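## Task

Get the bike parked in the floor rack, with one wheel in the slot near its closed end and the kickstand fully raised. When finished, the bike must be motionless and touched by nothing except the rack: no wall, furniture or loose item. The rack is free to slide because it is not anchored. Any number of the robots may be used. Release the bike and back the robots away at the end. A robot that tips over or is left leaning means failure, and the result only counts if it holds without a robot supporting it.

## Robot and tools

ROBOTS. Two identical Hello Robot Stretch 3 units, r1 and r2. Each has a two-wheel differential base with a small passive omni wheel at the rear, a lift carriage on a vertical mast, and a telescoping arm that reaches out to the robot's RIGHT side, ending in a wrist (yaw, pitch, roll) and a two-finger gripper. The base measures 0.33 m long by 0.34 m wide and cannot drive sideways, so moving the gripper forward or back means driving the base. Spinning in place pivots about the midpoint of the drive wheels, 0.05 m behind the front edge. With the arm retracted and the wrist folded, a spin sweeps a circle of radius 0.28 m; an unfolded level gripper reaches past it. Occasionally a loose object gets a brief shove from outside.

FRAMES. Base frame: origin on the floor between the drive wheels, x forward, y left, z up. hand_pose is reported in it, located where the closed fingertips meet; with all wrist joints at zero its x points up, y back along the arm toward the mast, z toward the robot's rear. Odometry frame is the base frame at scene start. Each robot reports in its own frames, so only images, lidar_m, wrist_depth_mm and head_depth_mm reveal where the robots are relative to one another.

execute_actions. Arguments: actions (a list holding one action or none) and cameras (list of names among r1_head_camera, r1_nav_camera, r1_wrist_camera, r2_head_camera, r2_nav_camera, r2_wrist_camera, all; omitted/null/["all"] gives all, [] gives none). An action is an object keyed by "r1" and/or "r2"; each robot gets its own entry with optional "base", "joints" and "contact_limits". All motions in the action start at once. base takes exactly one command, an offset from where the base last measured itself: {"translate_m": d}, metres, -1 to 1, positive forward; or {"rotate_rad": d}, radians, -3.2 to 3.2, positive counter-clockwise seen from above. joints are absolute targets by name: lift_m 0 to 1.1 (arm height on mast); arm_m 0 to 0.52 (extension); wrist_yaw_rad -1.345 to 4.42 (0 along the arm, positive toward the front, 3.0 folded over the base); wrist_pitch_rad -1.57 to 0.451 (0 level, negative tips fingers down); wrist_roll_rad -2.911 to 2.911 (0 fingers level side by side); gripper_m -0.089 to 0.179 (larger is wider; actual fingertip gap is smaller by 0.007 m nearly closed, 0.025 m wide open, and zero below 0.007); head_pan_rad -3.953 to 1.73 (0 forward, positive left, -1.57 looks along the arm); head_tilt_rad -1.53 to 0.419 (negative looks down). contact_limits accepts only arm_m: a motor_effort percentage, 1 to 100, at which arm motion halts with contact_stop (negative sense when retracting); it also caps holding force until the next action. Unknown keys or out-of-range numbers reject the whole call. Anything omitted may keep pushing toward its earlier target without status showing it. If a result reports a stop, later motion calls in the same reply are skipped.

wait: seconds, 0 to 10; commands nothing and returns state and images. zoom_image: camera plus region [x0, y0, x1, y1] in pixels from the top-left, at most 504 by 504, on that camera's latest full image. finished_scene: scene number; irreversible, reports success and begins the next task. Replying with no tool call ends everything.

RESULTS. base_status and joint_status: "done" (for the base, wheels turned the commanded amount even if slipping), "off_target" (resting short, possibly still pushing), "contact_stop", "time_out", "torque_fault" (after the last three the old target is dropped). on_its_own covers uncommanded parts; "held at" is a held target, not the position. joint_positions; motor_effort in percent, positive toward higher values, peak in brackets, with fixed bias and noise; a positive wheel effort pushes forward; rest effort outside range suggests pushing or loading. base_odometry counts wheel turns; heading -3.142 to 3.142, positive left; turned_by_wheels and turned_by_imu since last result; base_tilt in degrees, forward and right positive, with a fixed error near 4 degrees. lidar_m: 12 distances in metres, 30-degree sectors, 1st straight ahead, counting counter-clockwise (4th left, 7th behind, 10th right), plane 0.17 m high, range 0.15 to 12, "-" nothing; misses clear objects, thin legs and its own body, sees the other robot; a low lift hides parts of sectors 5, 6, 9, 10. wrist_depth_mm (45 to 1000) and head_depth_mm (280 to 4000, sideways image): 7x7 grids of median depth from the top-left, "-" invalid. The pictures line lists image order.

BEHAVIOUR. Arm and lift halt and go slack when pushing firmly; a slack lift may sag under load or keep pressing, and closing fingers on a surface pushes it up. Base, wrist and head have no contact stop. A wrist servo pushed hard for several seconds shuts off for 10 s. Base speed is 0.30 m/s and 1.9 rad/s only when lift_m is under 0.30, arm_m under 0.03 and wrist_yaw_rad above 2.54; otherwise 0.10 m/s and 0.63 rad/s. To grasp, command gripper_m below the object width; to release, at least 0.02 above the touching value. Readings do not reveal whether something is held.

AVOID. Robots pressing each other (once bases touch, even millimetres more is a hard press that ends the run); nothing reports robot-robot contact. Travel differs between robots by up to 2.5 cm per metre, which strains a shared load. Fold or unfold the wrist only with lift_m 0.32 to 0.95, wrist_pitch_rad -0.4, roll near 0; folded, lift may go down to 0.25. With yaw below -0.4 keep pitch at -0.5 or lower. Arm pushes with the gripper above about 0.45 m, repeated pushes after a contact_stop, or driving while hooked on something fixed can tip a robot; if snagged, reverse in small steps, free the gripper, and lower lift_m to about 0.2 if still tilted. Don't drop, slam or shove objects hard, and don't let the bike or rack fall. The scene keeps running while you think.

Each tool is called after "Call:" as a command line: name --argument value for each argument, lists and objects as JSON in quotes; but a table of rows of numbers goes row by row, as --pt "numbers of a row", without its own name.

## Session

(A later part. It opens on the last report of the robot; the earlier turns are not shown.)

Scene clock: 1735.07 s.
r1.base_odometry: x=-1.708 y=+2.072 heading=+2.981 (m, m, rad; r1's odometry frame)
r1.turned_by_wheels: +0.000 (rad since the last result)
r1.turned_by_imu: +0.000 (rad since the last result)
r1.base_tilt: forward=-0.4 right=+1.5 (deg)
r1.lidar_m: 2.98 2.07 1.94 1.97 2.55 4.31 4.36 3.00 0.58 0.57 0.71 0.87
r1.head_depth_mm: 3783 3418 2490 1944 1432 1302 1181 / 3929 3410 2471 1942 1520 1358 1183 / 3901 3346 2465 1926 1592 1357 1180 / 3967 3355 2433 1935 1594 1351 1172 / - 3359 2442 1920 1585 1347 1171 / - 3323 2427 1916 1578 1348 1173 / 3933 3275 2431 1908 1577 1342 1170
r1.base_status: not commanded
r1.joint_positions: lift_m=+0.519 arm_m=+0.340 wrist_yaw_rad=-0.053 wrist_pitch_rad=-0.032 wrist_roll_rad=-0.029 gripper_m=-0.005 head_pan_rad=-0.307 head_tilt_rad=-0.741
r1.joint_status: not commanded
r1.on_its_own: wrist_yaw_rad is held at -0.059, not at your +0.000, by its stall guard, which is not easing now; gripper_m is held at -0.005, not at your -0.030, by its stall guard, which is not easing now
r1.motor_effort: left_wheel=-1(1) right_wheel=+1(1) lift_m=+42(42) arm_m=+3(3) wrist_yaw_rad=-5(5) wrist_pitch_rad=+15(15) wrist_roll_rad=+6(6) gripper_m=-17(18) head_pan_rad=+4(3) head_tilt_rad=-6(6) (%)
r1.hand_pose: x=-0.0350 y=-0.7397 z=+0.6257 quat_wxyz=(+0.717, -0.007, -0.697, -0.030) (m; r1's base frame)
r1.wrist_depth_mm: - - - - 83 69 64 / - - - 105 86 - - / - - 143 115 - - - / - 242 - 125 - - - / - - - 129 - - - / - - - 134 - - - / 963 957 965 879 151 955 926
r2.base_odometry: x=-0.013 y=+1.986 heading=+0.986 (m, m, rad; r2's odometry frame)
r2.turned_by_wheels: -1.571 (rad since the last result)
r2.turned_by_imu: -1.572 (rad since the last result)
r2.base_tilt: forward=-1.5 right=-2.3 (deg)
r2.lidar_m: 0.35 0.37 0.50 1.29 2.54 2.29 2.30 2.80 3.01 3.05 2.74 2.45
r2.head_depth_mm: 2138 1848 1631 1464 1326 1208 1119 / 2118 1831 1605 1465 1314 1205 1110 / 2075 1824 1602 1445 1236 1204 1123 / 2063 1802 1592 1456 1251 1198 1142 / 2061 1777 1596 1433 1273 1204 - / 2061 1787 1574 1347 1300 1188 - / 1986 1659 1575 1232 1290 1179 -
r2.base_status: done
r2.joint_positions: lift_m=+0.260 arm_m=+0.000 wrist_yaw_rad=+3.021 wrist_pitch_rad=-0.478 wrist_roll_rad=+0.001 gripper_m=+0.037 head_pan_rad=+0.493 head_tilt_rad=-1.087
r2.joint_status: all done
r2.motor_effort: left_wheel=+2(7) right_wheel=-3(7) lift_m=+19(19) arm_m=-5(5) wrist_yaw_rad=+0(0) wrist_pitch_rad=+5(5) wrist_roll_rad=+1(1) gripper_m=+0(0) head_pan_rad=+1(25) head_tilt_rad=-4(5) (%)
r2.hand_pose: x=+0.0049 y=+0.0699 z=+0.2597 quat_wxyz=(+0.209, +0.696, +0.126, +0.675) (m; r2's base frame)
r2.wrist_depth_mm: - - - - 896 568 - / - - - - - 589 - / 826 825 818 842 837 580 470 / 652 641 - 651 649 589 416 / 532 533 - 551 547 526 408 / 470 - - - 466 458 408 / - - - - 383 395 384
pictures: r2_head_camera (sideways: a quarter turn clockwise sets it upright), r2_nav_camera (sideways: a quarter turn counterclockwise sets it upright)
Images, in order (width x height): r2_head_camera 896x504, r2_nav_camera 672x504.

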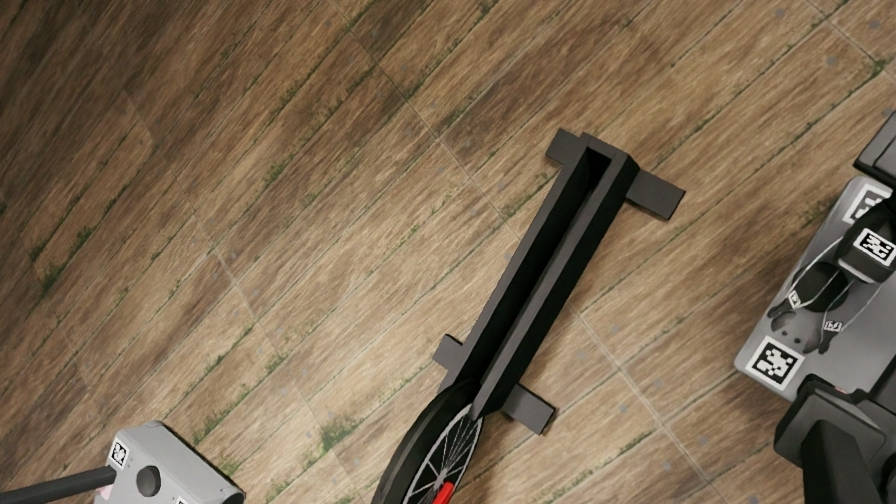

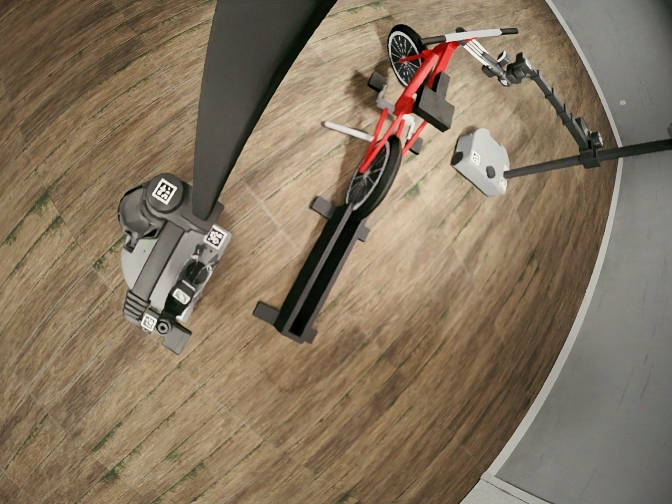

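Call:
execute_actions --actions '[{"r2": {"base": {"rotate_rad": 0.13}}}]' --cameras '[]'

Call:
execute_actions --actions '[{"r2": {"base": {"translate_m": 0.28}}}]' --cameras '[]'

Call:
execute_actions --actions '[{"r2": {"base": {"translate_m": 0.06}, "joints": {"head_pan_rad": 0.9, "head_tilt_rad": -1.15}}}]' --cameras '["r2_head_camera", "r2_wrist_camera", "r1_head_camera"]'

Scene clock: 1751.57 s.
r1.base_odometry: x=-1.708 y=+2.072 heading=+2.981 (m, m, rad; r1's odometry frame)
r1.turned_by_wheels: +0.000 (rad since the last result)
r1.turned_by_imu: +0.000 (rad since the last result)
r1.base_tilt: forward=-0.4 right=+1.4 (deg)
r1.lidar_m: 2.99 2.05 1.93 1.98 2.55 4.31 4.37 3.00 0.58 0.57 0.71 0.86
r1.head_depth_mm: 3821 3364 2483 1901 1429 1301 1183 / 3843 3396 2466 1932 1524 1362 1178 / - 3347 2464 1931 1594 1357 1179 / 3976 3355 2480 1920 1593 1355 1174 / - 3340 2423 1918 1590 1347 1179 / - 3305 2422 1910 1576 1345 1172 / 3852 3306 2411 1904 1578 1345 1168
r1.base_status: not commanded
r1.joint_positions: lift_m=+0.519 arm_m=+0.340 wrist_yaw_rad=-0.053 wrist_pitch_rad=-0.032 wrist_roll_rad=-0.029 gripper_m=-0.005 head_pan_rad=-0.307 head_tilt_rad=-0.741
r1.joint_status: not commanded
r1.on_its_own: wrist_yaw_rad is held at -0.059, not at your +0.000, by its stall guard, which is not easing now; gripper_m is held at -0.005, not at your -0.030, by its stall guard, which is not easing now
r1.motor_effort: left_wheel=-1(0) right_wheel=+1(1) lift_m=+42(41) arm_m=+2(3) wrist_yaw_rad=-5(4) wrist_pitch_rad=+15(15) wrist_roll_rad=+6(6) gripper_m=-17(17) head_pan_rad=+4(4) head_tilt_rad=-5(6) (%)
r1.hand_pose: x=-0.0350 y=-0.7397 z=+0.6257 quat_wxyz=(+0.717, -0.007, -0.697, -0.030) (m; r1's base frame)
r1.wrist_depth_mm: - - - - 83 69 64 / - - - 106 86 - - / - - 143 114 - - - / - 244 - 125 - - - / - - - 129 - - - / - - - 133 - - - / 949 969 971 879 151 960 931
r2.base_odometry: x=-0.013 y=+1.986 heading=+1.116 (m, m, rad; r2's odometry frame)
r2.turned_by_wheels: +0.130 (rad since the last result)
r2.turned_by_imu: +0.129 (rad since the last result)
r2.base_tilt: forward=-1.5 right=-2.3 (deg)
r2.lidar_m: 0.35 0.38 0.58 1.36 2.40 2.28 2.35 3.12 3.02 3.10 2.60 2.46
r2.head_depth_mm: 2124 1856 1640 1467 1319 1211 1111 / 2105 1823 1639 1458 1322 1212 1106 / 2094 1811 1625 1463 1230 1208 1123 / 2080 1810 1592 1432 1270 1200 1140 / 2050 1794 1591 1328 1286 1200 - / 1971 1689 1594 1285 1289 1187 - / 2038 1671 1542 1375 1285 1175 -
r2.base_status: done
r2.joint_positions: lift_m=+0.260 arm_m=+0.000 wrist_yaw_rad=+3.021 wrist_pitch_rad=-0.478 wrist_roll_rad=+0.001 gripper_m=+0.037 head_pan_rad=+0.493 head_tilt_rad=-1.087
r2.joint_status: not commanded
r2.motor_effort: left_wheel=-2(5) right_wheel=+3(7) lift_m=+19(19) arm_m=-5(5) wrist_yaw_rad=+0(0) wrist_pitch_rad=+5(5) wrist_roll_rad=+1(1) gripper_m=+1(0) head_pan_rad=+3(1) head_tilt_rad=-5(4) (%)
r2.hand_pose: x=+0.0049 y=+0.0699 z=+0.2597 quat_wxyz=(+0.209, +0.696, +0.126, +0.675) (m; r2's base frame)
r2.wrist_depth_mm: - - - - - 634 488 / - - - - - 692 499 / 819 831 830 824 839 717 482 / 651 647 - 648 648 598 448 / 531 533 - 551 545 539 447 / 466 - - - 469 456 427 / - - - - 384 391 395
pictures: none
No camera images: the call's "cameras" was empty. Leave "cameras" out to get every camera's image.

Scene clock: 1754.30 s.
r1.base_odometry: x=-1.708 y=+2.072 heading=+2.981 (m, m, rad; r1's odometry frame)
r1.turned_by_wheels: +0.000 (rad since the last result)
r1.turned_by_imu: +0.000 (rad since the last result)
r1.base_tilt: forward=-0.3 right=+1.5 (deg)
r1.lidar_m: 2.97 2.06 1.94 1.97 2.56 4.29 4.38 3.00 0.59 0.57 0.71 0.86
r1.head_depth_mm: 3834 3363 2300 1631 1429 1298 1187 / 3921 3402 2458 1758 1527 1358 1178 / 3921 3390 2460 1932 1594 1357 1177 / 3996 3389 2454 1927 1593 1354 1181 / - 3346 2437 1917 1589 1347 1174 / - 3320 2442 1915 1584 1341 1174 / 3934 3300 2406 1903 1581 1342 1168
r1.base_status: not commanded
r1.joint_positions: lift_m=+0.519 arm_m=+0.340 wrist_yaw_rad=-0.053 wrist_pitch_rad=-0.032 wrist_roll_rad=-0.029 gripper_m=-0.005 head_pan_rad=-0.307 head_tilt_rad=-0.741
r1.joint_status: not commanded
r1.on_its_own: wrist_yaw_rad is held at -0.059, not at your +0.000, by its stall guard, which is not easing now; gripper_m is held at -0.005, not at your -0.030, by its stall guard, which is not easing now
r1.motor_effort: left_wheel=-1(1) right_wheel=+0(0) lift_m=+42(42) arm_m=+3(3) wrist_yaw_rad=-5(4) wrist_pitch_rad=+15(15) wrist_roll_rad=+6(5) gripper_m=-17(18) head_pan_rad=+4(4) head_tilt_rad=-5(6) (%)
r1.hand_pose: x=-0.0350 y=-0.7397 z=+0.6257 quat_wxyz=(+0.717, -0.007, -0.697, -0.030) (m; r1's base frame)
r1.wrist_depth_mm: - - - - 83 69 65 / - - - 105 86 - - / - - 144 115 - - - / - 244 - 125 - - - / - - - 128 - - - / - - - 133 - - - / 960 966 951 864 150 931 930
r2.base_odometry: x=+0.110 y=+2.237 heading=+1.116 (m, m, rad; r2's odometry frame)
r2.turned_by_wheels: +0.000 (rad since the last result)
r2.turned_by_imu: -0.001 (rad since the last result)
r2.base_tilt: forward=-1.4 right=-2.4 (deg)
r2.lidar_m: - - 0.15 0.58 2.67 2.54 2.60 3.32 3.15 3.21 2.35 0.15
r2.head_depth_mm: 2112 1846 1636 1459 1322 1210 1112 / 2106 1817 1629 1452 1313 1206 1116 / 2073 1809 1592 1446 1317 1196 1114 / 2085 1801 1600 1440 1301 1173 1107 / 2048 1788 1582 1433 1302 1165 - / 2050 1755 1582 1424 1259 1187 - / 1984 1564 1553 1413 1214 1175 -
r2.base_status: done
r2.joint_positions: lift_m=+0.260 arm_m=+0.000 wrist_yaw_rad=+3.021 wrist_pitch_rad=-0.478 wrist_roll_rad=+0.001 gripper_m=+0.037 head_pan_rad=+0.493 head_tilt_rad=-1.087
r2.joint_status: not commanded
r2.motor_effort: left_wheel=-2(5) right_wheel=+3(9) lift_m=+19(19) arm_m=-5(5) wrist_yaw_rad=+1(0) wrist_pitch_rad=+5(5) wrist_roll_rad=+1(1) gripper_m=+0(0) head_pan_rad=+1(2) head_tilt_rad=-5(5) (%)
r2.hand_pose: x=+0.0049 y=+0.0699 z=+0.2597 quat_wxyz=(+0.209, +0.696, +0.126, +0.675) (m; r2's base frame)
r2.wrist_depth_mm: - - - - 493 - - / - - - - 515 - - / 830 840 833 842 486 822 837 / 641 647 - 654 430 619 651 / 536 534 - 554 346 346 541 / 459 - - - 260 289 455 / - - - - 289 266 381
pictures: none
No camera images: the call's "cameras" was empty. Leave "cameras" out to get every camera's image.

Scene clock: 1756.03 s.
r1.base_odometry: x=-1.708 y=+2.072 heading=+2.981 (m, m, rad; r1's odometry frame)
r1.turned_by_wheels: +0.000 (rad since the last result)
r1.turned_by_imu: +0.000 (rad since the last result)
r1.base_tilt: forward=-0.4 right=+1.5 (deg)
r1.lidar_m: 2.99 2.05 1.94 1.97 2.56 4.31 4.36 2.99 0.59 0.56 0.71 0.87
r1.head_depth_mm: 3770 3389 2368 1559 1420 1300 1185 / 3896 3401 2462 1687 1510 1356 1180 / 3946 3360 2467 1943 1587 1356 1179 / 3933 3365 2448 1929 1586 1349 1174 / - 3329 2435 1928 1581 1353 1174 / - 3314 2431 1919 1590 1345 1173 / 3906 3299 2417 1910 1585 1342 1173
r1.base_status: not commanded
r1.joint_positions: lift_m=+0.519 arm_m=+0.340 wrist_yaw_rad=-0.038 wrist_pitch_rad=-0.033 wrist_roll_rad=-0.029 gripper_m=-0.005 head_pan_rad=-0.307 head_tilt_rad=-0.741
r1.joint_status: not commanded
r1.on_its_own: wrist_yaw_rad is held at -0.059, not at your +0.000, by its stall guard, which is not easing now; gripper_m is held at -0.005, not at your -0.030, by its stall guard, which is not easing now; wrist_yaw_rad is at rest, and its effort (-17) is outside its rest range (-12 to +12)
r1.motor_effort: left_wheel=+6(5) right_wheel=-7(6) lift_m=+42(41) arm_m=+3(3) wrist_yaw_rad=-17(17) wrist_pitch_rad=+16(16) wrist_roll_rad=+6(5) gripper_m=-16(17) head_pan_rad=+4(3) head_tilt_rad=-6(6) (%)
r1.hand_pose: x=-0.0313 y=-0.7399 z=+0.6252 quat_wxyz=(+0.717, -0.001, -0.697, -0.026) (m; r1's base frame)
r1.wrist_depth_mm: - - - - 80 68 66 / - - - 103 86 - - / - - 142 116 - - - / - 270 183 126 - - - / - - - 129 - - - / - - - 132 147 - - / 958 988 952 862 505 935 932
r2.base_odometry: x=+0.136 y=+2.291 heading=+1.116 (m, m, rad; r2's odometry frame)
r2.turned_by_wheels: +0.000 (rad since the last result)
r2.turned_by_imu: -0.001 (rad since the last result)
r2.base_tilt: forward=-1.5 right=-2.3 (deg)
r2.lidar_m: - - 0.15 0.23 2.73 2.59 2.65 3.36 3.17 3.25 2.31 -
r2.head_depth_mm: 1972 1757 1573 1421 1307 1208 1120 / 1948 1740 1566 1426 1285 1197 1106 / 1929 1703 1545 1406 1295 1195 1114 / 1841 1597 1534 1398 1284 1155 - / 1900 1547 1532 1407 1247 1201 - / 1889 1683 1509 1376 1246 1205 - / 1899 1682 1474 1337 1269 1204 -
r2.base_status: done
r2.joint_positions: lift_m=+0.260 arm_m=+0.000 wrist_yaw_rad=+3.021 wrist_pitch_rad=-0.478 wrist_roll_rad=+0.001 gripper_m=+0.037 head_pan_rad=+0.893 head_tilt_rad=-1.136
r2.joint_status: all done
r2.motor_effort: left_wheel=-1(5) right_wheel=+4(12) lift_m=+19(19) arm_m=-5(5) wrist_yaw_rad=+0(0) wrist_pitch_rad=+5(5) wrist_roll_rad=+1(1) gripper_m=+1(0) head_pan_rad=+2(19) head_tilt_rad=-5(10) (%)
r2.hand_pose: x=+0.0049 y=+0.0699 z=+0.2597 quat_wxyz=(+0.209, +0.696, +0.126, +0.675) (m; r2's base frame)
r2.wrist_depth_mm: - - - 905 - - - / - - - - - - - / 833 826 831 827 494 826 817 / 641 652 - 625 390 660 658 / 533 536 - 535 344 512 537 / 463 - - - 333 286 455 / - - - - 243 231 395
pictures: r1_head_camera (sideways: a quarter turn clockwise sets it upright), r2_head_camera (sideways: a quarter turn clockwise sets it upright), r2_wrist_camera
Images, in order (width x height): r1_head_camera 896x504, r2_head_camera 896x504, r2_wrist_camera 644x364.

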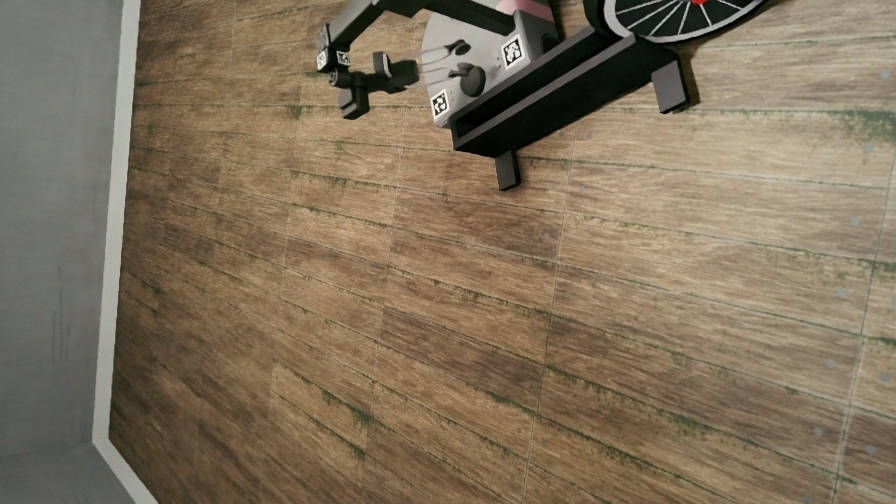

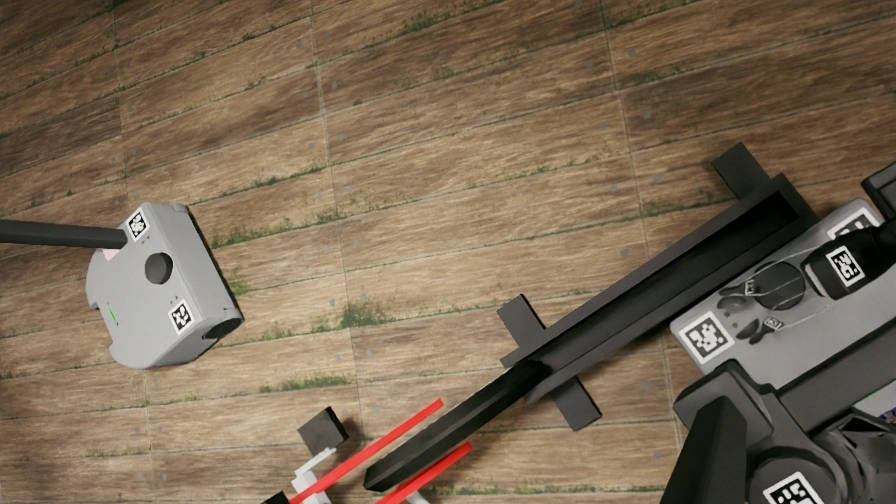

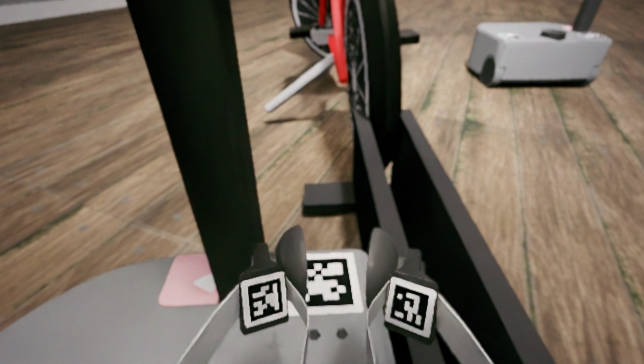

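Call:
zoom_image --camera "r2_wrist_camera" --region '[260, 0, 560, 260]'

Region (260, 0, 560, 260) of r2_wrist_camera's 644x364 image, scaled by 1.680; it fills the top 437 rows of this view, and the rest is white.

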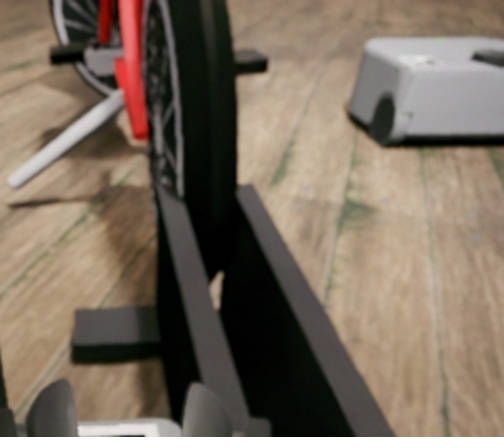

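Call:
execute_actions --actions '[{"r2": {"base": {"rotate_rad": 0.07}}}]' --cameras '[]'

Call:
execute_actions --actions '[{"r2": {"base": {"translate_m": 0.03}}}]' --cameras '["r2_head_camera", "r2_wrist_camera", "r1_head_camera"]'

Scene clock: 1786.43 s.
r1.base_odometry: x=-1.708 y=+2.072 heading=+2.981 (m, m, rad; r1's odometry frame)
r1.turned_by_wheels: +0.000 (rad since the last result)
r1.turned_by_imu: +0.000 (rad since the last result)
r1.base_tilt: forward=-0.5 right=+1.4 (deg)
r1.lidar_m: 2.99 2.05 1.93 1.97 2.55 4.31 4.37 3.00 0.59 0.56 0.71 0.87
r1.head_depth_mm: 3771 3423 2369 1560 1424 1307 1187 / 3892 3376 2456 1679 1506 1357 1182 / 3949 3376 2435 1936 1595 1357 1182 / - 3343 2455 1926 1590 1356 1175 / - 3321 2461 1917 1592 1351 1172 / - 3298 2423 1902 1590 1347 1173 / 3949 3294 2411 1906 1590 1342 1168
r1.base_status: not commanded
r1.joint_positions: lift_m=+0.519 arm_m=+0.340 wrist_yaw_rad=-0.036 wrist_pitch_rad=-0.034 wrist_roll_rad=-0.029 gripper_m=-0.005 head_pan_rad=-0.307 head_tilt_rad=-0.741
r1.joint_status: not commanded
r1.on_its_own: wrist_yaw_rad is held at -0.059, not at your +0.000, by its stall guard, which is not easing now; gripper_m is held at -0.005, not at your -0.030, by its stall guard, which is not easing now; wrist_yaw_rad is at rest, and its effort (-18) is outside its rest range (-12 to +12)
r1.motor_effort: left_wheel=+6(6) right_wheel=-7(7) lift_m=+41(41) arm_m=+2(2) wrist_yaw_rad=-18(18) wrist_pitch_rad=+16(16) wrist_roll_rad=+6(6) gripper_m=-18(18) head_pan_rad=+4(4) head_tilt_rad=-5(6) (%)
r1.hand_pose: x=-0.0307 y=-0.7399 z=+0.6251 quat_wxyz=(+0.717, +0.000, -0.697, -0.025) (m; r1's base frame)
r1.wrist_depth_mm: - - - - 80 68 66 / - - - 102 86 - - / - - 143 116 - - - / - 267 182 126 - - - / - - - 129 - - - / - - - 132 - - - / 957 950 975 147 874 942 935
r2.base_odometry: x=+0.136 y=+2.291 heading=+1.186 (m, m, rad; r2's odometry frame)
r2.turned_by_wheels: +0.070 (rad since the last result)
r2.turned_by_imu: +0.069 (rad since the last result)
r2.base_tilt: forward=-1.5 right=-2.3 (deg)
r2.lidar_m: - - 0.15 0.34 2.67 2.60 2.70 3.29 3.16 3.04 2.33 -
r2.head_depth_mm: 1974 1725 1574 1421 1308 1201 1116 / 1959 1722 1553 1418 1301 1201 1111 / 1873 1667 1555 1409 1302 1183 1106 / 1929 1546 1544 1402 1287 1162 - / 1908 1616 1547 1393 1244 1211 - / 1916 1683 1503 1349 1250 1202 - / 1841 1692 1268 1363 1267 1207 -
r2.base_status: done
r2.joint_positions: lift_m=+0.260 arm_m=+0.000 wrist_yaw_rad=+3.021 wrist_pitch_rad=-0.478 wrist_roll_rad=+0.001 gripper_m=+0.037 head_pan_rad=+0.893 head_tilt_rad=-1.136
r2.joint_status: not commanded
r2.motor_effort: left_wheel=-1(7) right_wheel=+4(10) lift_m=+19(19) arm_m=-5(6) wrist_yaw_rad=+0(0) wrist_pitch_rad=+5(5) wrist_roll_rad=+1(1) gripper_m=+0(0) head_pan_rad=+2(2) head_tilt_rad=-5(5) (%)
r2.hand_pose: x=+0.0049 y=+0.0699 z=+0.2597 quat_wxyz=(+0.209, +0.696, +0.126, +0.675) (m; r2's base frame)
r2.wrist_depth_mm: - - - - 565 - - / - - - - 608 - - / 820 839 822 832 479 828 837 / 647 648 - 659 396 667 655 / 531 531 - 555 361 516 544 / 464 - - - 355 289 452 / - - - - 222 245 395
pictures: none
No camera images: the call's "cameras" was empty. Leave "cameras" out to get every camera's image.

Scene clock: 1788.07 s.
r1.base_odometry: x=-1.708 y=+2.072 heading=+2.981 (m, m, rad; r1's odometry frame)
r1.turned_by_wheels: +0.000 (rad since the last result)
r1.turned_by_imu: -0.001 (rad since the last result)
r1.base_tilt: forward=-0.4 right=+1.4 (deg)
r1.lidar_m: 2.99 2.05 1.94 1.97 2.56 4.31 4.37 2.99 0.58 0.56 0.71 0.87
r1.head_depth_mm: 3785 3403 2477 1612 1450 1304 1182 / 3906 3378 2472 1640 1505 1362 1187 / 3914 3352 2451 1930 1592 1348 1179 / - 3317 2457 1921 1590 1354 1173 / - 3365 2424 1924 1586 1354 1171 / - 3301 2434 1917 1583 1345 1174 / 3991 3322 2426 1923 1577 1343 1172
r1.base_status: not commanded
r1.joint_positions: lift_m=+0.519 arm_m=+0.340 wrist_yaw_rad=-0.016 wrist_pitch_rad=-0.035 wrist_roll_rad=-0.029 gripper_m=-0.005 head_pan_rad=-0.307 head_tilt_rad=-0.741
r1.joint_status: not commanded
r1.on_its_own: gripper_m is held at -0.005, not at your -0.030, by its stall guard, which is not easing now
r1.motor_effort: left_wheel=+0(8) right_wheel=+0(9) lift_m=+42(41) arm_m=+3(2) wrist_yaw_rad=+0(21) wrist_pitch_rad=+17(16) wrist_roll_rad=+6(6) gripper_m=-17(18) head_pan_rad=+4(4) head_tilt_rad=-7(6) (%)
r1.hand_pose: x=-0.0254 y=-0.7400 z=+0.6249 quat_wxyz=(+0.717, +0.007, -0.697, -0.018) (m; r1's base frame)
r1.wrist_depth_mm: - - - - 82 69 66 / - - - 105 88 - - / - - 154 116 - - - / - 252 181 126 - - - / - - - 128 - - - / - - - 132 - - - / 971 976 968 885 148 935 925
r2.base_odometry: x=+0.148 y=+2.319 heading=+1.185 (m, m, rad; r2's odometry frame)
r2.turned_by_wheels: +0.000 (rad since the last result)
r2.turned_by_imu: -0.001 (rad since the last result)
r2.base_tilt: forward=-1.5 right=-2.3 (deg)
r2.lidar_m: - - 0.15 0.23 2.70 2.62 2.73 3.31 3.19 2.99 2.39 -
r2.head_depth_mm: 1965 1740 1570 1429 1309 1201 1122 / 1932 1741 1564 1421 1301 1203 1111 / 1883 1665 1549 1422 1297 1195 1100 / 1931 1550 1552 1406 1280 1162 - / 1899 1590 1530 1404 1250 1204 - / 1881 1690 1504 1361 1235 1208 - / 1840 1683 1472 1330 1268 1212 -
r2.base_status: done
r2.joint_positions: lift_m=+0.260 arm_m=+0.000 wrist_yaw_rad=+3.021 wrist_pitch_rad=-0.478 wrist_roll_rad=+0.001 gripper_m=+0.037 head_pan_rad=+0.893 head_tilt_rad=-1.136
r2.joint_status: not commanded
r2.motor_effort: left_wheel=+1(5) right_wheel=+12(15) lift_m=+19(19) arm_m=-5(5) wrist_yaw_rad=+0(0) wrist_pitch_rad=+5(5) wrist_roll_rad=+1(1) gripper_m=+0(0) head_pan_rad=+3(2) head_tilt_rad=-5(5) (%)
r2.hand_pose: x=+0.0049 y=+0.0699 z=+0.2597 quat_wxyz=(+0.209, +0.696, +0.126, +0.675) (m; r2's base frame)
r2.wrist_depth_mm: - - - - - - - / - - - - - - - / 822 825 842 809 485 842 845 / 647 644 - 651 395 667 661 / 533 528 - 534 343 511 533 / 462 - - - 331 288 452 / - - - - 241 231 394
pictures: r1_head_camera (sideways: a quarter turn clockwise sets it upright), r2_head_camera (sideways: a quarter turn clockwise sets it upright), r2_wrist_camera
Images, in order (width x height): r1_head_camera 896x504, r2_head_camera 896x504, r2_wrist_camera 644x364.

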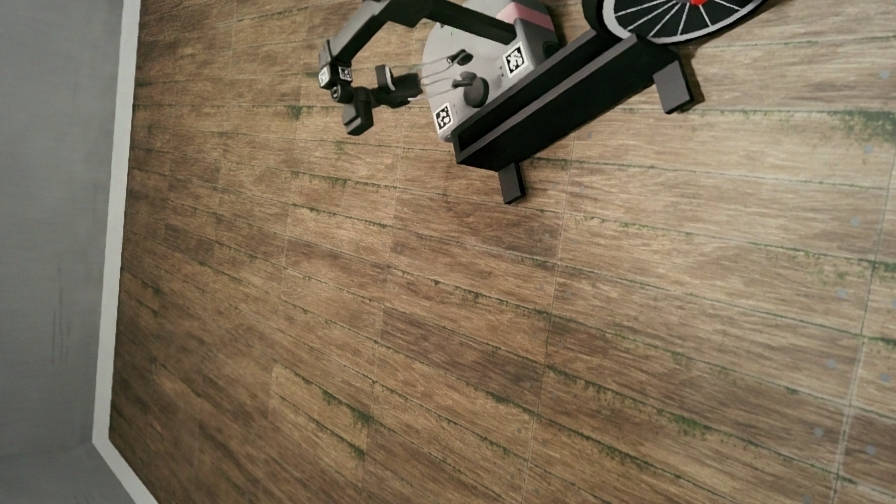

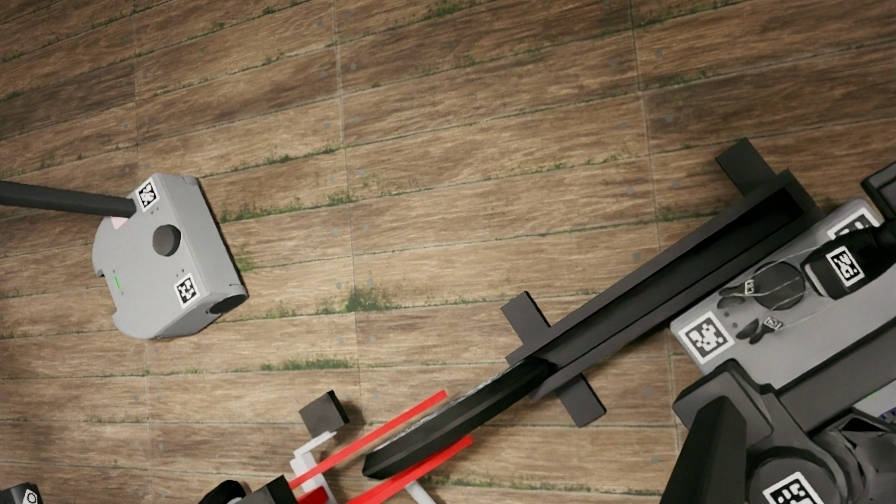

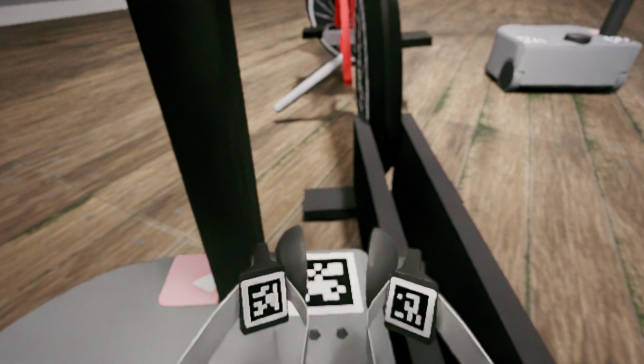

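Call:
execute_actions --actions '[{"r2": {"base": {"translate_m": -0.33}, "joints": {"head_pan_rad": 0.6, "head_tilt_rad": -1.05}}}]' --cameras '["r2_head_camera", "r2_wrist_camera", "r1_head_camera"]'

Scene clock: 1797.73 s.
r1.base_odometry: x=-1.708 y=+2.072 heading=+2.981 (m, m, rad; r1's odometry frame)
r1.turned_by_wheels: +0.000 (rad since the last result)
r1.turned_by_imu: -0.001 (rad since the last result)
r1.base_tilt: forward=-0.4 right=+1.5 (deg)
r1.lidar_m: 2.99 2.05 1.93 1.97 2.56 4.30 4.38 3.00 0.58 0.55 0.71 0.87
r1.head_depth_mm: 3770 3413 2477 1831 1443 1306 1181 / 3864 3393 2479 1941 1498 1362 1178 / 3957 3378 2455 1950 1604 1358 1179 / - 3357 2437 1924 1594 1351 1179 / - 3314 2433 1924 1584 1352 1175 / - 3307 2435 1920 1584 1350 1170 / 3910 3292 2428 1913 1570 1342 1172
r1.base_status: not commanded
r1.joint_positions: lift_m=+0.519 arm_m=+0.340 wrist_yaw_rad=-0.013 wrist_pitch_rad=-0.035 wrist_roll_rad=-0.028 gripper_m=-0.005 head_pan_rad=-0.307 head_tilt_rad=-0.741
r1.joint_status: not commanded
r1.on_its_own: gripper_m is held at -0.005, not at your -0.030, by its stall guard, which is not easing now
r1.motor_effort: left_wheel=+0(0) right_wheel=+0(0) lift_m=+41(42) arm_m=+3(3) wrist_yaw_rad=-3(2) wrist_pitch_rad=+17(17) wrist_roll_rad=+6(6) gripper_m=-16(17) head_pan_rad=+4(5) head_tilt_rad=-4(6) (%)
r1.hand_pose: x=-0.0247 y=-0.7400 z=+0.6249 quat_wxyz=(+0.717, +0.008, -0.697, -0.017) (m; r1's base frame)
r1.wrist_depth_mm: - - - - 82 69 67 / - - - 105 88 - - / - - 154 117 - - - / - 252 180 126 - - - / - - - 128 - - - / - - - 133 - - - / 958 959 954 861 149 949 948
r2.base_odometry: x=+0.023 y=+2.013 heading=+1.185 (m, m, rad; r2's odometry frame)
r2.turned_by_wheels: +0.000 (rad since the last result)
r2.turned_by_imu: -0.001 (rad since the last result)
r2.base_tilt: forward=-1.4 right=-2.3 (deg)
r2.lidar_m: 0.37 0.39 0.56 1.40 2.41 2.33 2.44 3.13 3.01 3.18 2.50 0.39
r2.head_depth_mm: 2272 1949 1689 1489 1337 1216 1112 / 2286 1914 1670 1495 1341 1181 1108 / 2234 1902 1681 1471 1263 1191 1104 / 2195 1846 1648 1464 1272 1206 1121 / 2133 1708 1651 1327 1310 1201 - / 2162 1774 1609 1308 1322 1191 - / 2180 1861 1302 1427 1302 1184 -
r2.base_status: done
r2.joint_positions: lift_m=+0.260 arm_m=+0.000 wrist_yaw_rad=+3.021 wrist_pitch_rad=-0.478 wrist_roll_rad=+0.001 gripper_m=+0.037 head_pan_rad=+0.607 head_tilt_rad=-1.050
r2.joint_status: all done
r2.motor_effort: left_wheel=-1(10) right_wheel=+2(9) lift_m=+19(19) arm_m=-5(5) wrist_yaw_rad=+0(1) wrist_pitch_rad=+5(5) wrist_roll_rad=+1(1) gripper_m=+0(1) head_pan_rad=-2(17) head_tilt_rad=+0(8) (%)
r2.hand_pose: x=+0.0049 y=+0.0699 z=+0.2597 quat_wxyz=(+0.209, +0.696, +0.126, +0.675) (m; r2's base frame)
r2.wrist_depth_mm: - - - - - 643 472 / - - - - - 697 484 / 830 825 833 835 835 711 480 / 646 648 - 656 649 593 440 / 526 534 - 550 540 528 448 / 464 - - - 466 447 436 / - - - - 386 394 393
pictures: r1_head_camera (sideways: a quarter turn clockwise sets it upright), r2_head_camera (sideways: a quarter turn clockwise sets it upright), r2_wrist_camera
Images, in order (width x height): r1_head_camera 896x504, r2_head_camera 896x504, r2_wrist_camera 644x364.

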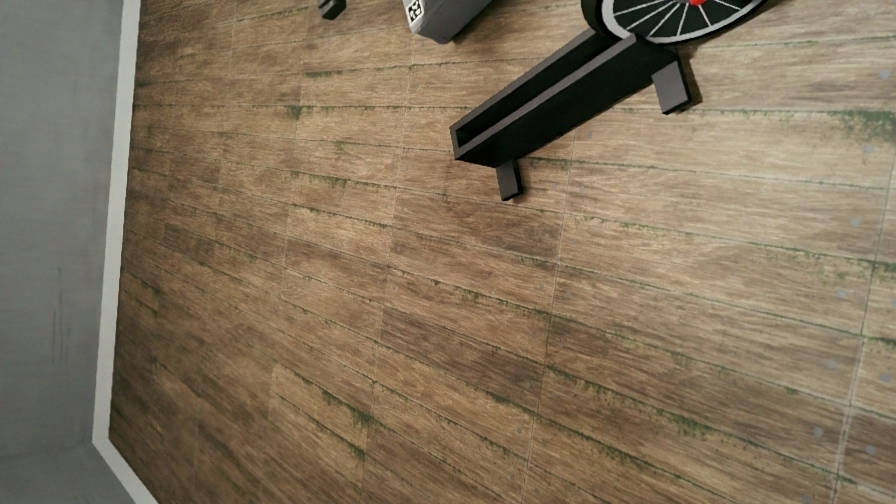

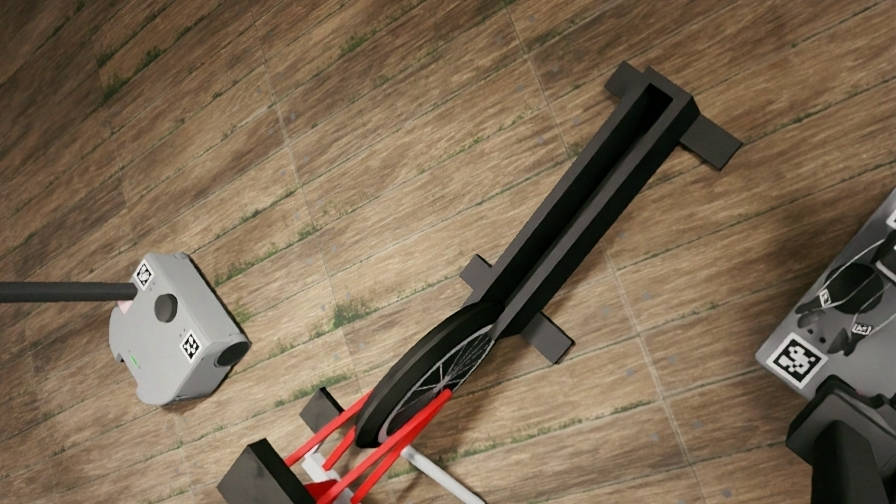

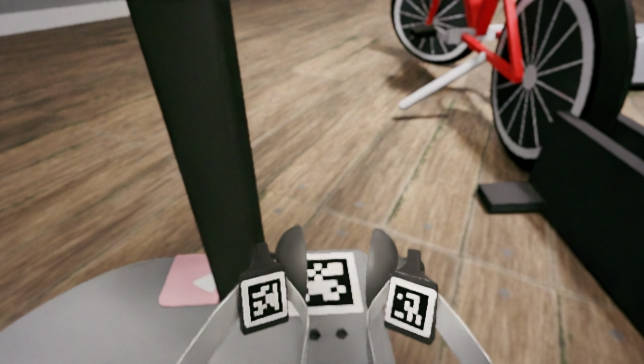

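Call:
execute_actions --actions '[{"r1": {"base": {"translate_m": 0.03}, "joints": {"arm_m": 0.325}}, "r2": {"base": {"rotate_rad": -1.571}, "joints": {"head_pan_rad": 1.5, "head_tilt_rad": -1.0}}}]' --cameras '["r2_head_camera", "r1_head_camera"]'

Scene clock: 1833.33 s.
r1.base_odometry: x=-1.738 y=+2.077 heading=+2.980 (m, m, rad; r1's odometry frame)
r1.turned_by_wheels: +0.000 (rad since the last result)
r1.turned_by_imu: -0.001 (rad since the last result)
r1.base_tilt: forward=-0.4 right=+1.5 (deg)
r1.lidar_m: 2.98 2.05 1.92 1.96 2.54 4.34 4.39 3.01 0.55 0.55 0.70 0.87
r1.head_depth_mm: 3781 3404 2483 1937 1468 1305 1185 / 3847 3388 2488 1937 1508 1362 1182 / 3904 3371 2470 1948 1599 1365 1173 / 3951 3334 2468 1926 1591 1357 1174 / - 3315 2438 1918 1588 1350 1176 / - 3312 2421 1914 1583 1349 1172 / 3898 3285 2428 1921 1573 1338 1167
r1.base_status: done
r1.joint_positions: lift_m=+0.519 arm_m=+0.325 wrist_yaw_rad=-0.079 wrist_pitch_rad=-0.034 wrist_roll_rad=-0.029 gripper_m=-0.005 head_pan_rad=-0.307 head_tilt_rad=-0.741
r1.joint_status: all done
r1.on_its_own: wrist_yaw_rad is held at -0.072, not at your +0.000, by its stall guard, which is not easing now; gripper_m is held at -0.005, not at your -0.030, by its stall guard, which is not easing now
r1.motor_effort: left_wheel=-7(20) right_wheel=+8(20) lift_m=+42(42) arm_m=-3(4) wrist_yaw_rad=+7(32) wrist_pitch_rad=+16(17) wrist_roll_rad=+6(6) gripper_m=-20(21) head_pan_rad=+3(4) head_tilt_rad=-7(6) (%)
r1.hand_pose: x=-0.0416 y=-0.7248 z=+0.6252 quat_wxyz=(+0.716, -0.015, -0.697, -0.040) (m; r1's base frame)
r1.wrist_depth_mm: - - - - 88 71 66 / - - - 112 88 - - / - - 153 117 - - - / - 258 - 125 - - - / - - - 129 - - - / - - - 136 144 - - / 956 990 954 884 148 949 940
r2.base_odometry: x=+0.023 y=+2.013 heading=-0.386 (m, m, rad; r2's odometry frame)
r2.turned_by_wheels: -1.571 (rad since the last result)
r2.turned_by_imu: -1.573 (rad since the last result)
r2.base_tilt: forward=-1.4 right=-2.3 (deg)
r2.lidar_m: 3.15 2.50 0.41 0.42 0.46 0.59 3.23 2.42 2.33 2.44 3.12 3.01
r2.head_depth_mm: 2244 2075 1754 1549 1375 1232 1122 / 2333 2046 1770 1530 1366 1231 1111 / 2376 2043 1760 1519 1358 1221 1107 / 2391 2029 1739 1514 1345 1202 1104 / 2409 1975 1724 1496 1341 1203 - / 2383 1981 1708 1493 1342 - - / 2368 1978 1721 1524 - 1185 -
r2.base_status: done
r2.joint_positions: lift_m=+0.260 arm_m=+0.000 wrist_yaw_rad=+3.021 wrist_pitch_rad=-0.478 wrist_roll_rad=+0.001 gripper_m=+0.037 head_pan_rad=+1.493 head_tilt_rad=-1.000
r2.joint_status: all done
r2.motor_effort: left_wheel=+2(8) right_wheel=-2(7) lift_m=+19(19) arm_m=-5(5) wrist_yaw_rad=+0(0) wrist_pitch_rad=+5(5) wrist_roll_rad=+1(1) gripper_m=+0(0) head_pan_rad=+2(24) head_tilt_rad=+0(6) (%)
r2.hand_pose: x=+0.0049 y=+0.0699 z=+0.2597 quat_wxyz=(+0.209, +0.696, +0.126, +0.675) (m; r2's base frame)
r2.wrist_depth_mm: - - - - - - - / 455 - - - - - - / 471 518 517 516 776 838 844 / 521 507 - 509 624 643 645 / 518 529 - 538 531 538 539 / 465 - - - 471 455 454 / - - - - 377 394 395
pictures: r1_head_camera (sideways: a quarter turn clockwise sets it upright), r2_head_camera (sideways: a quarter turn clockwise sets it upright)
Images, in order (width x height): r1_head_camera 896x504, r2_head_camera 896x504.

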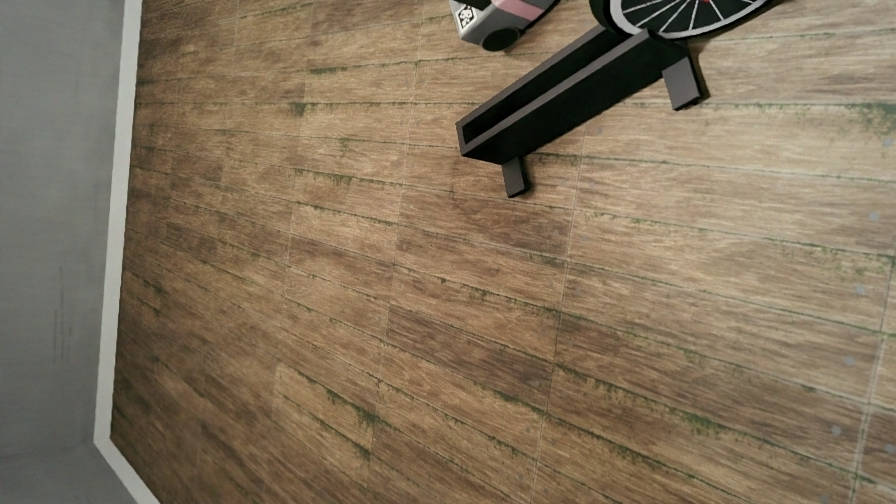

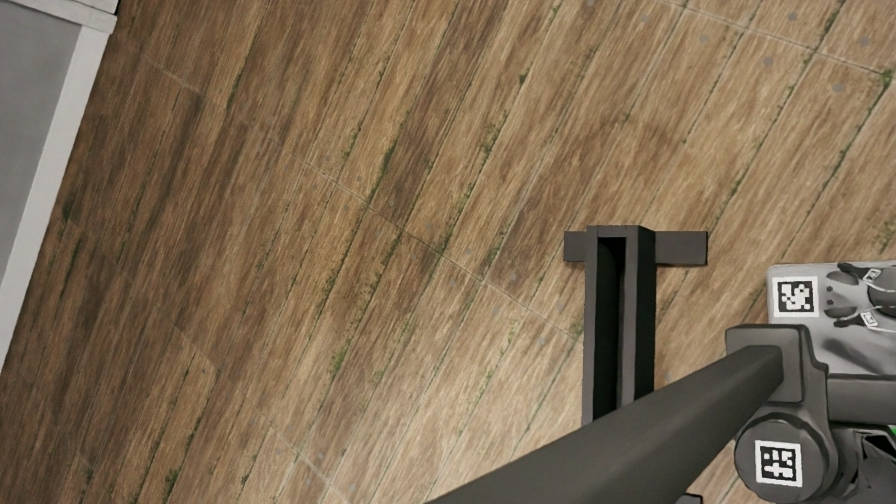

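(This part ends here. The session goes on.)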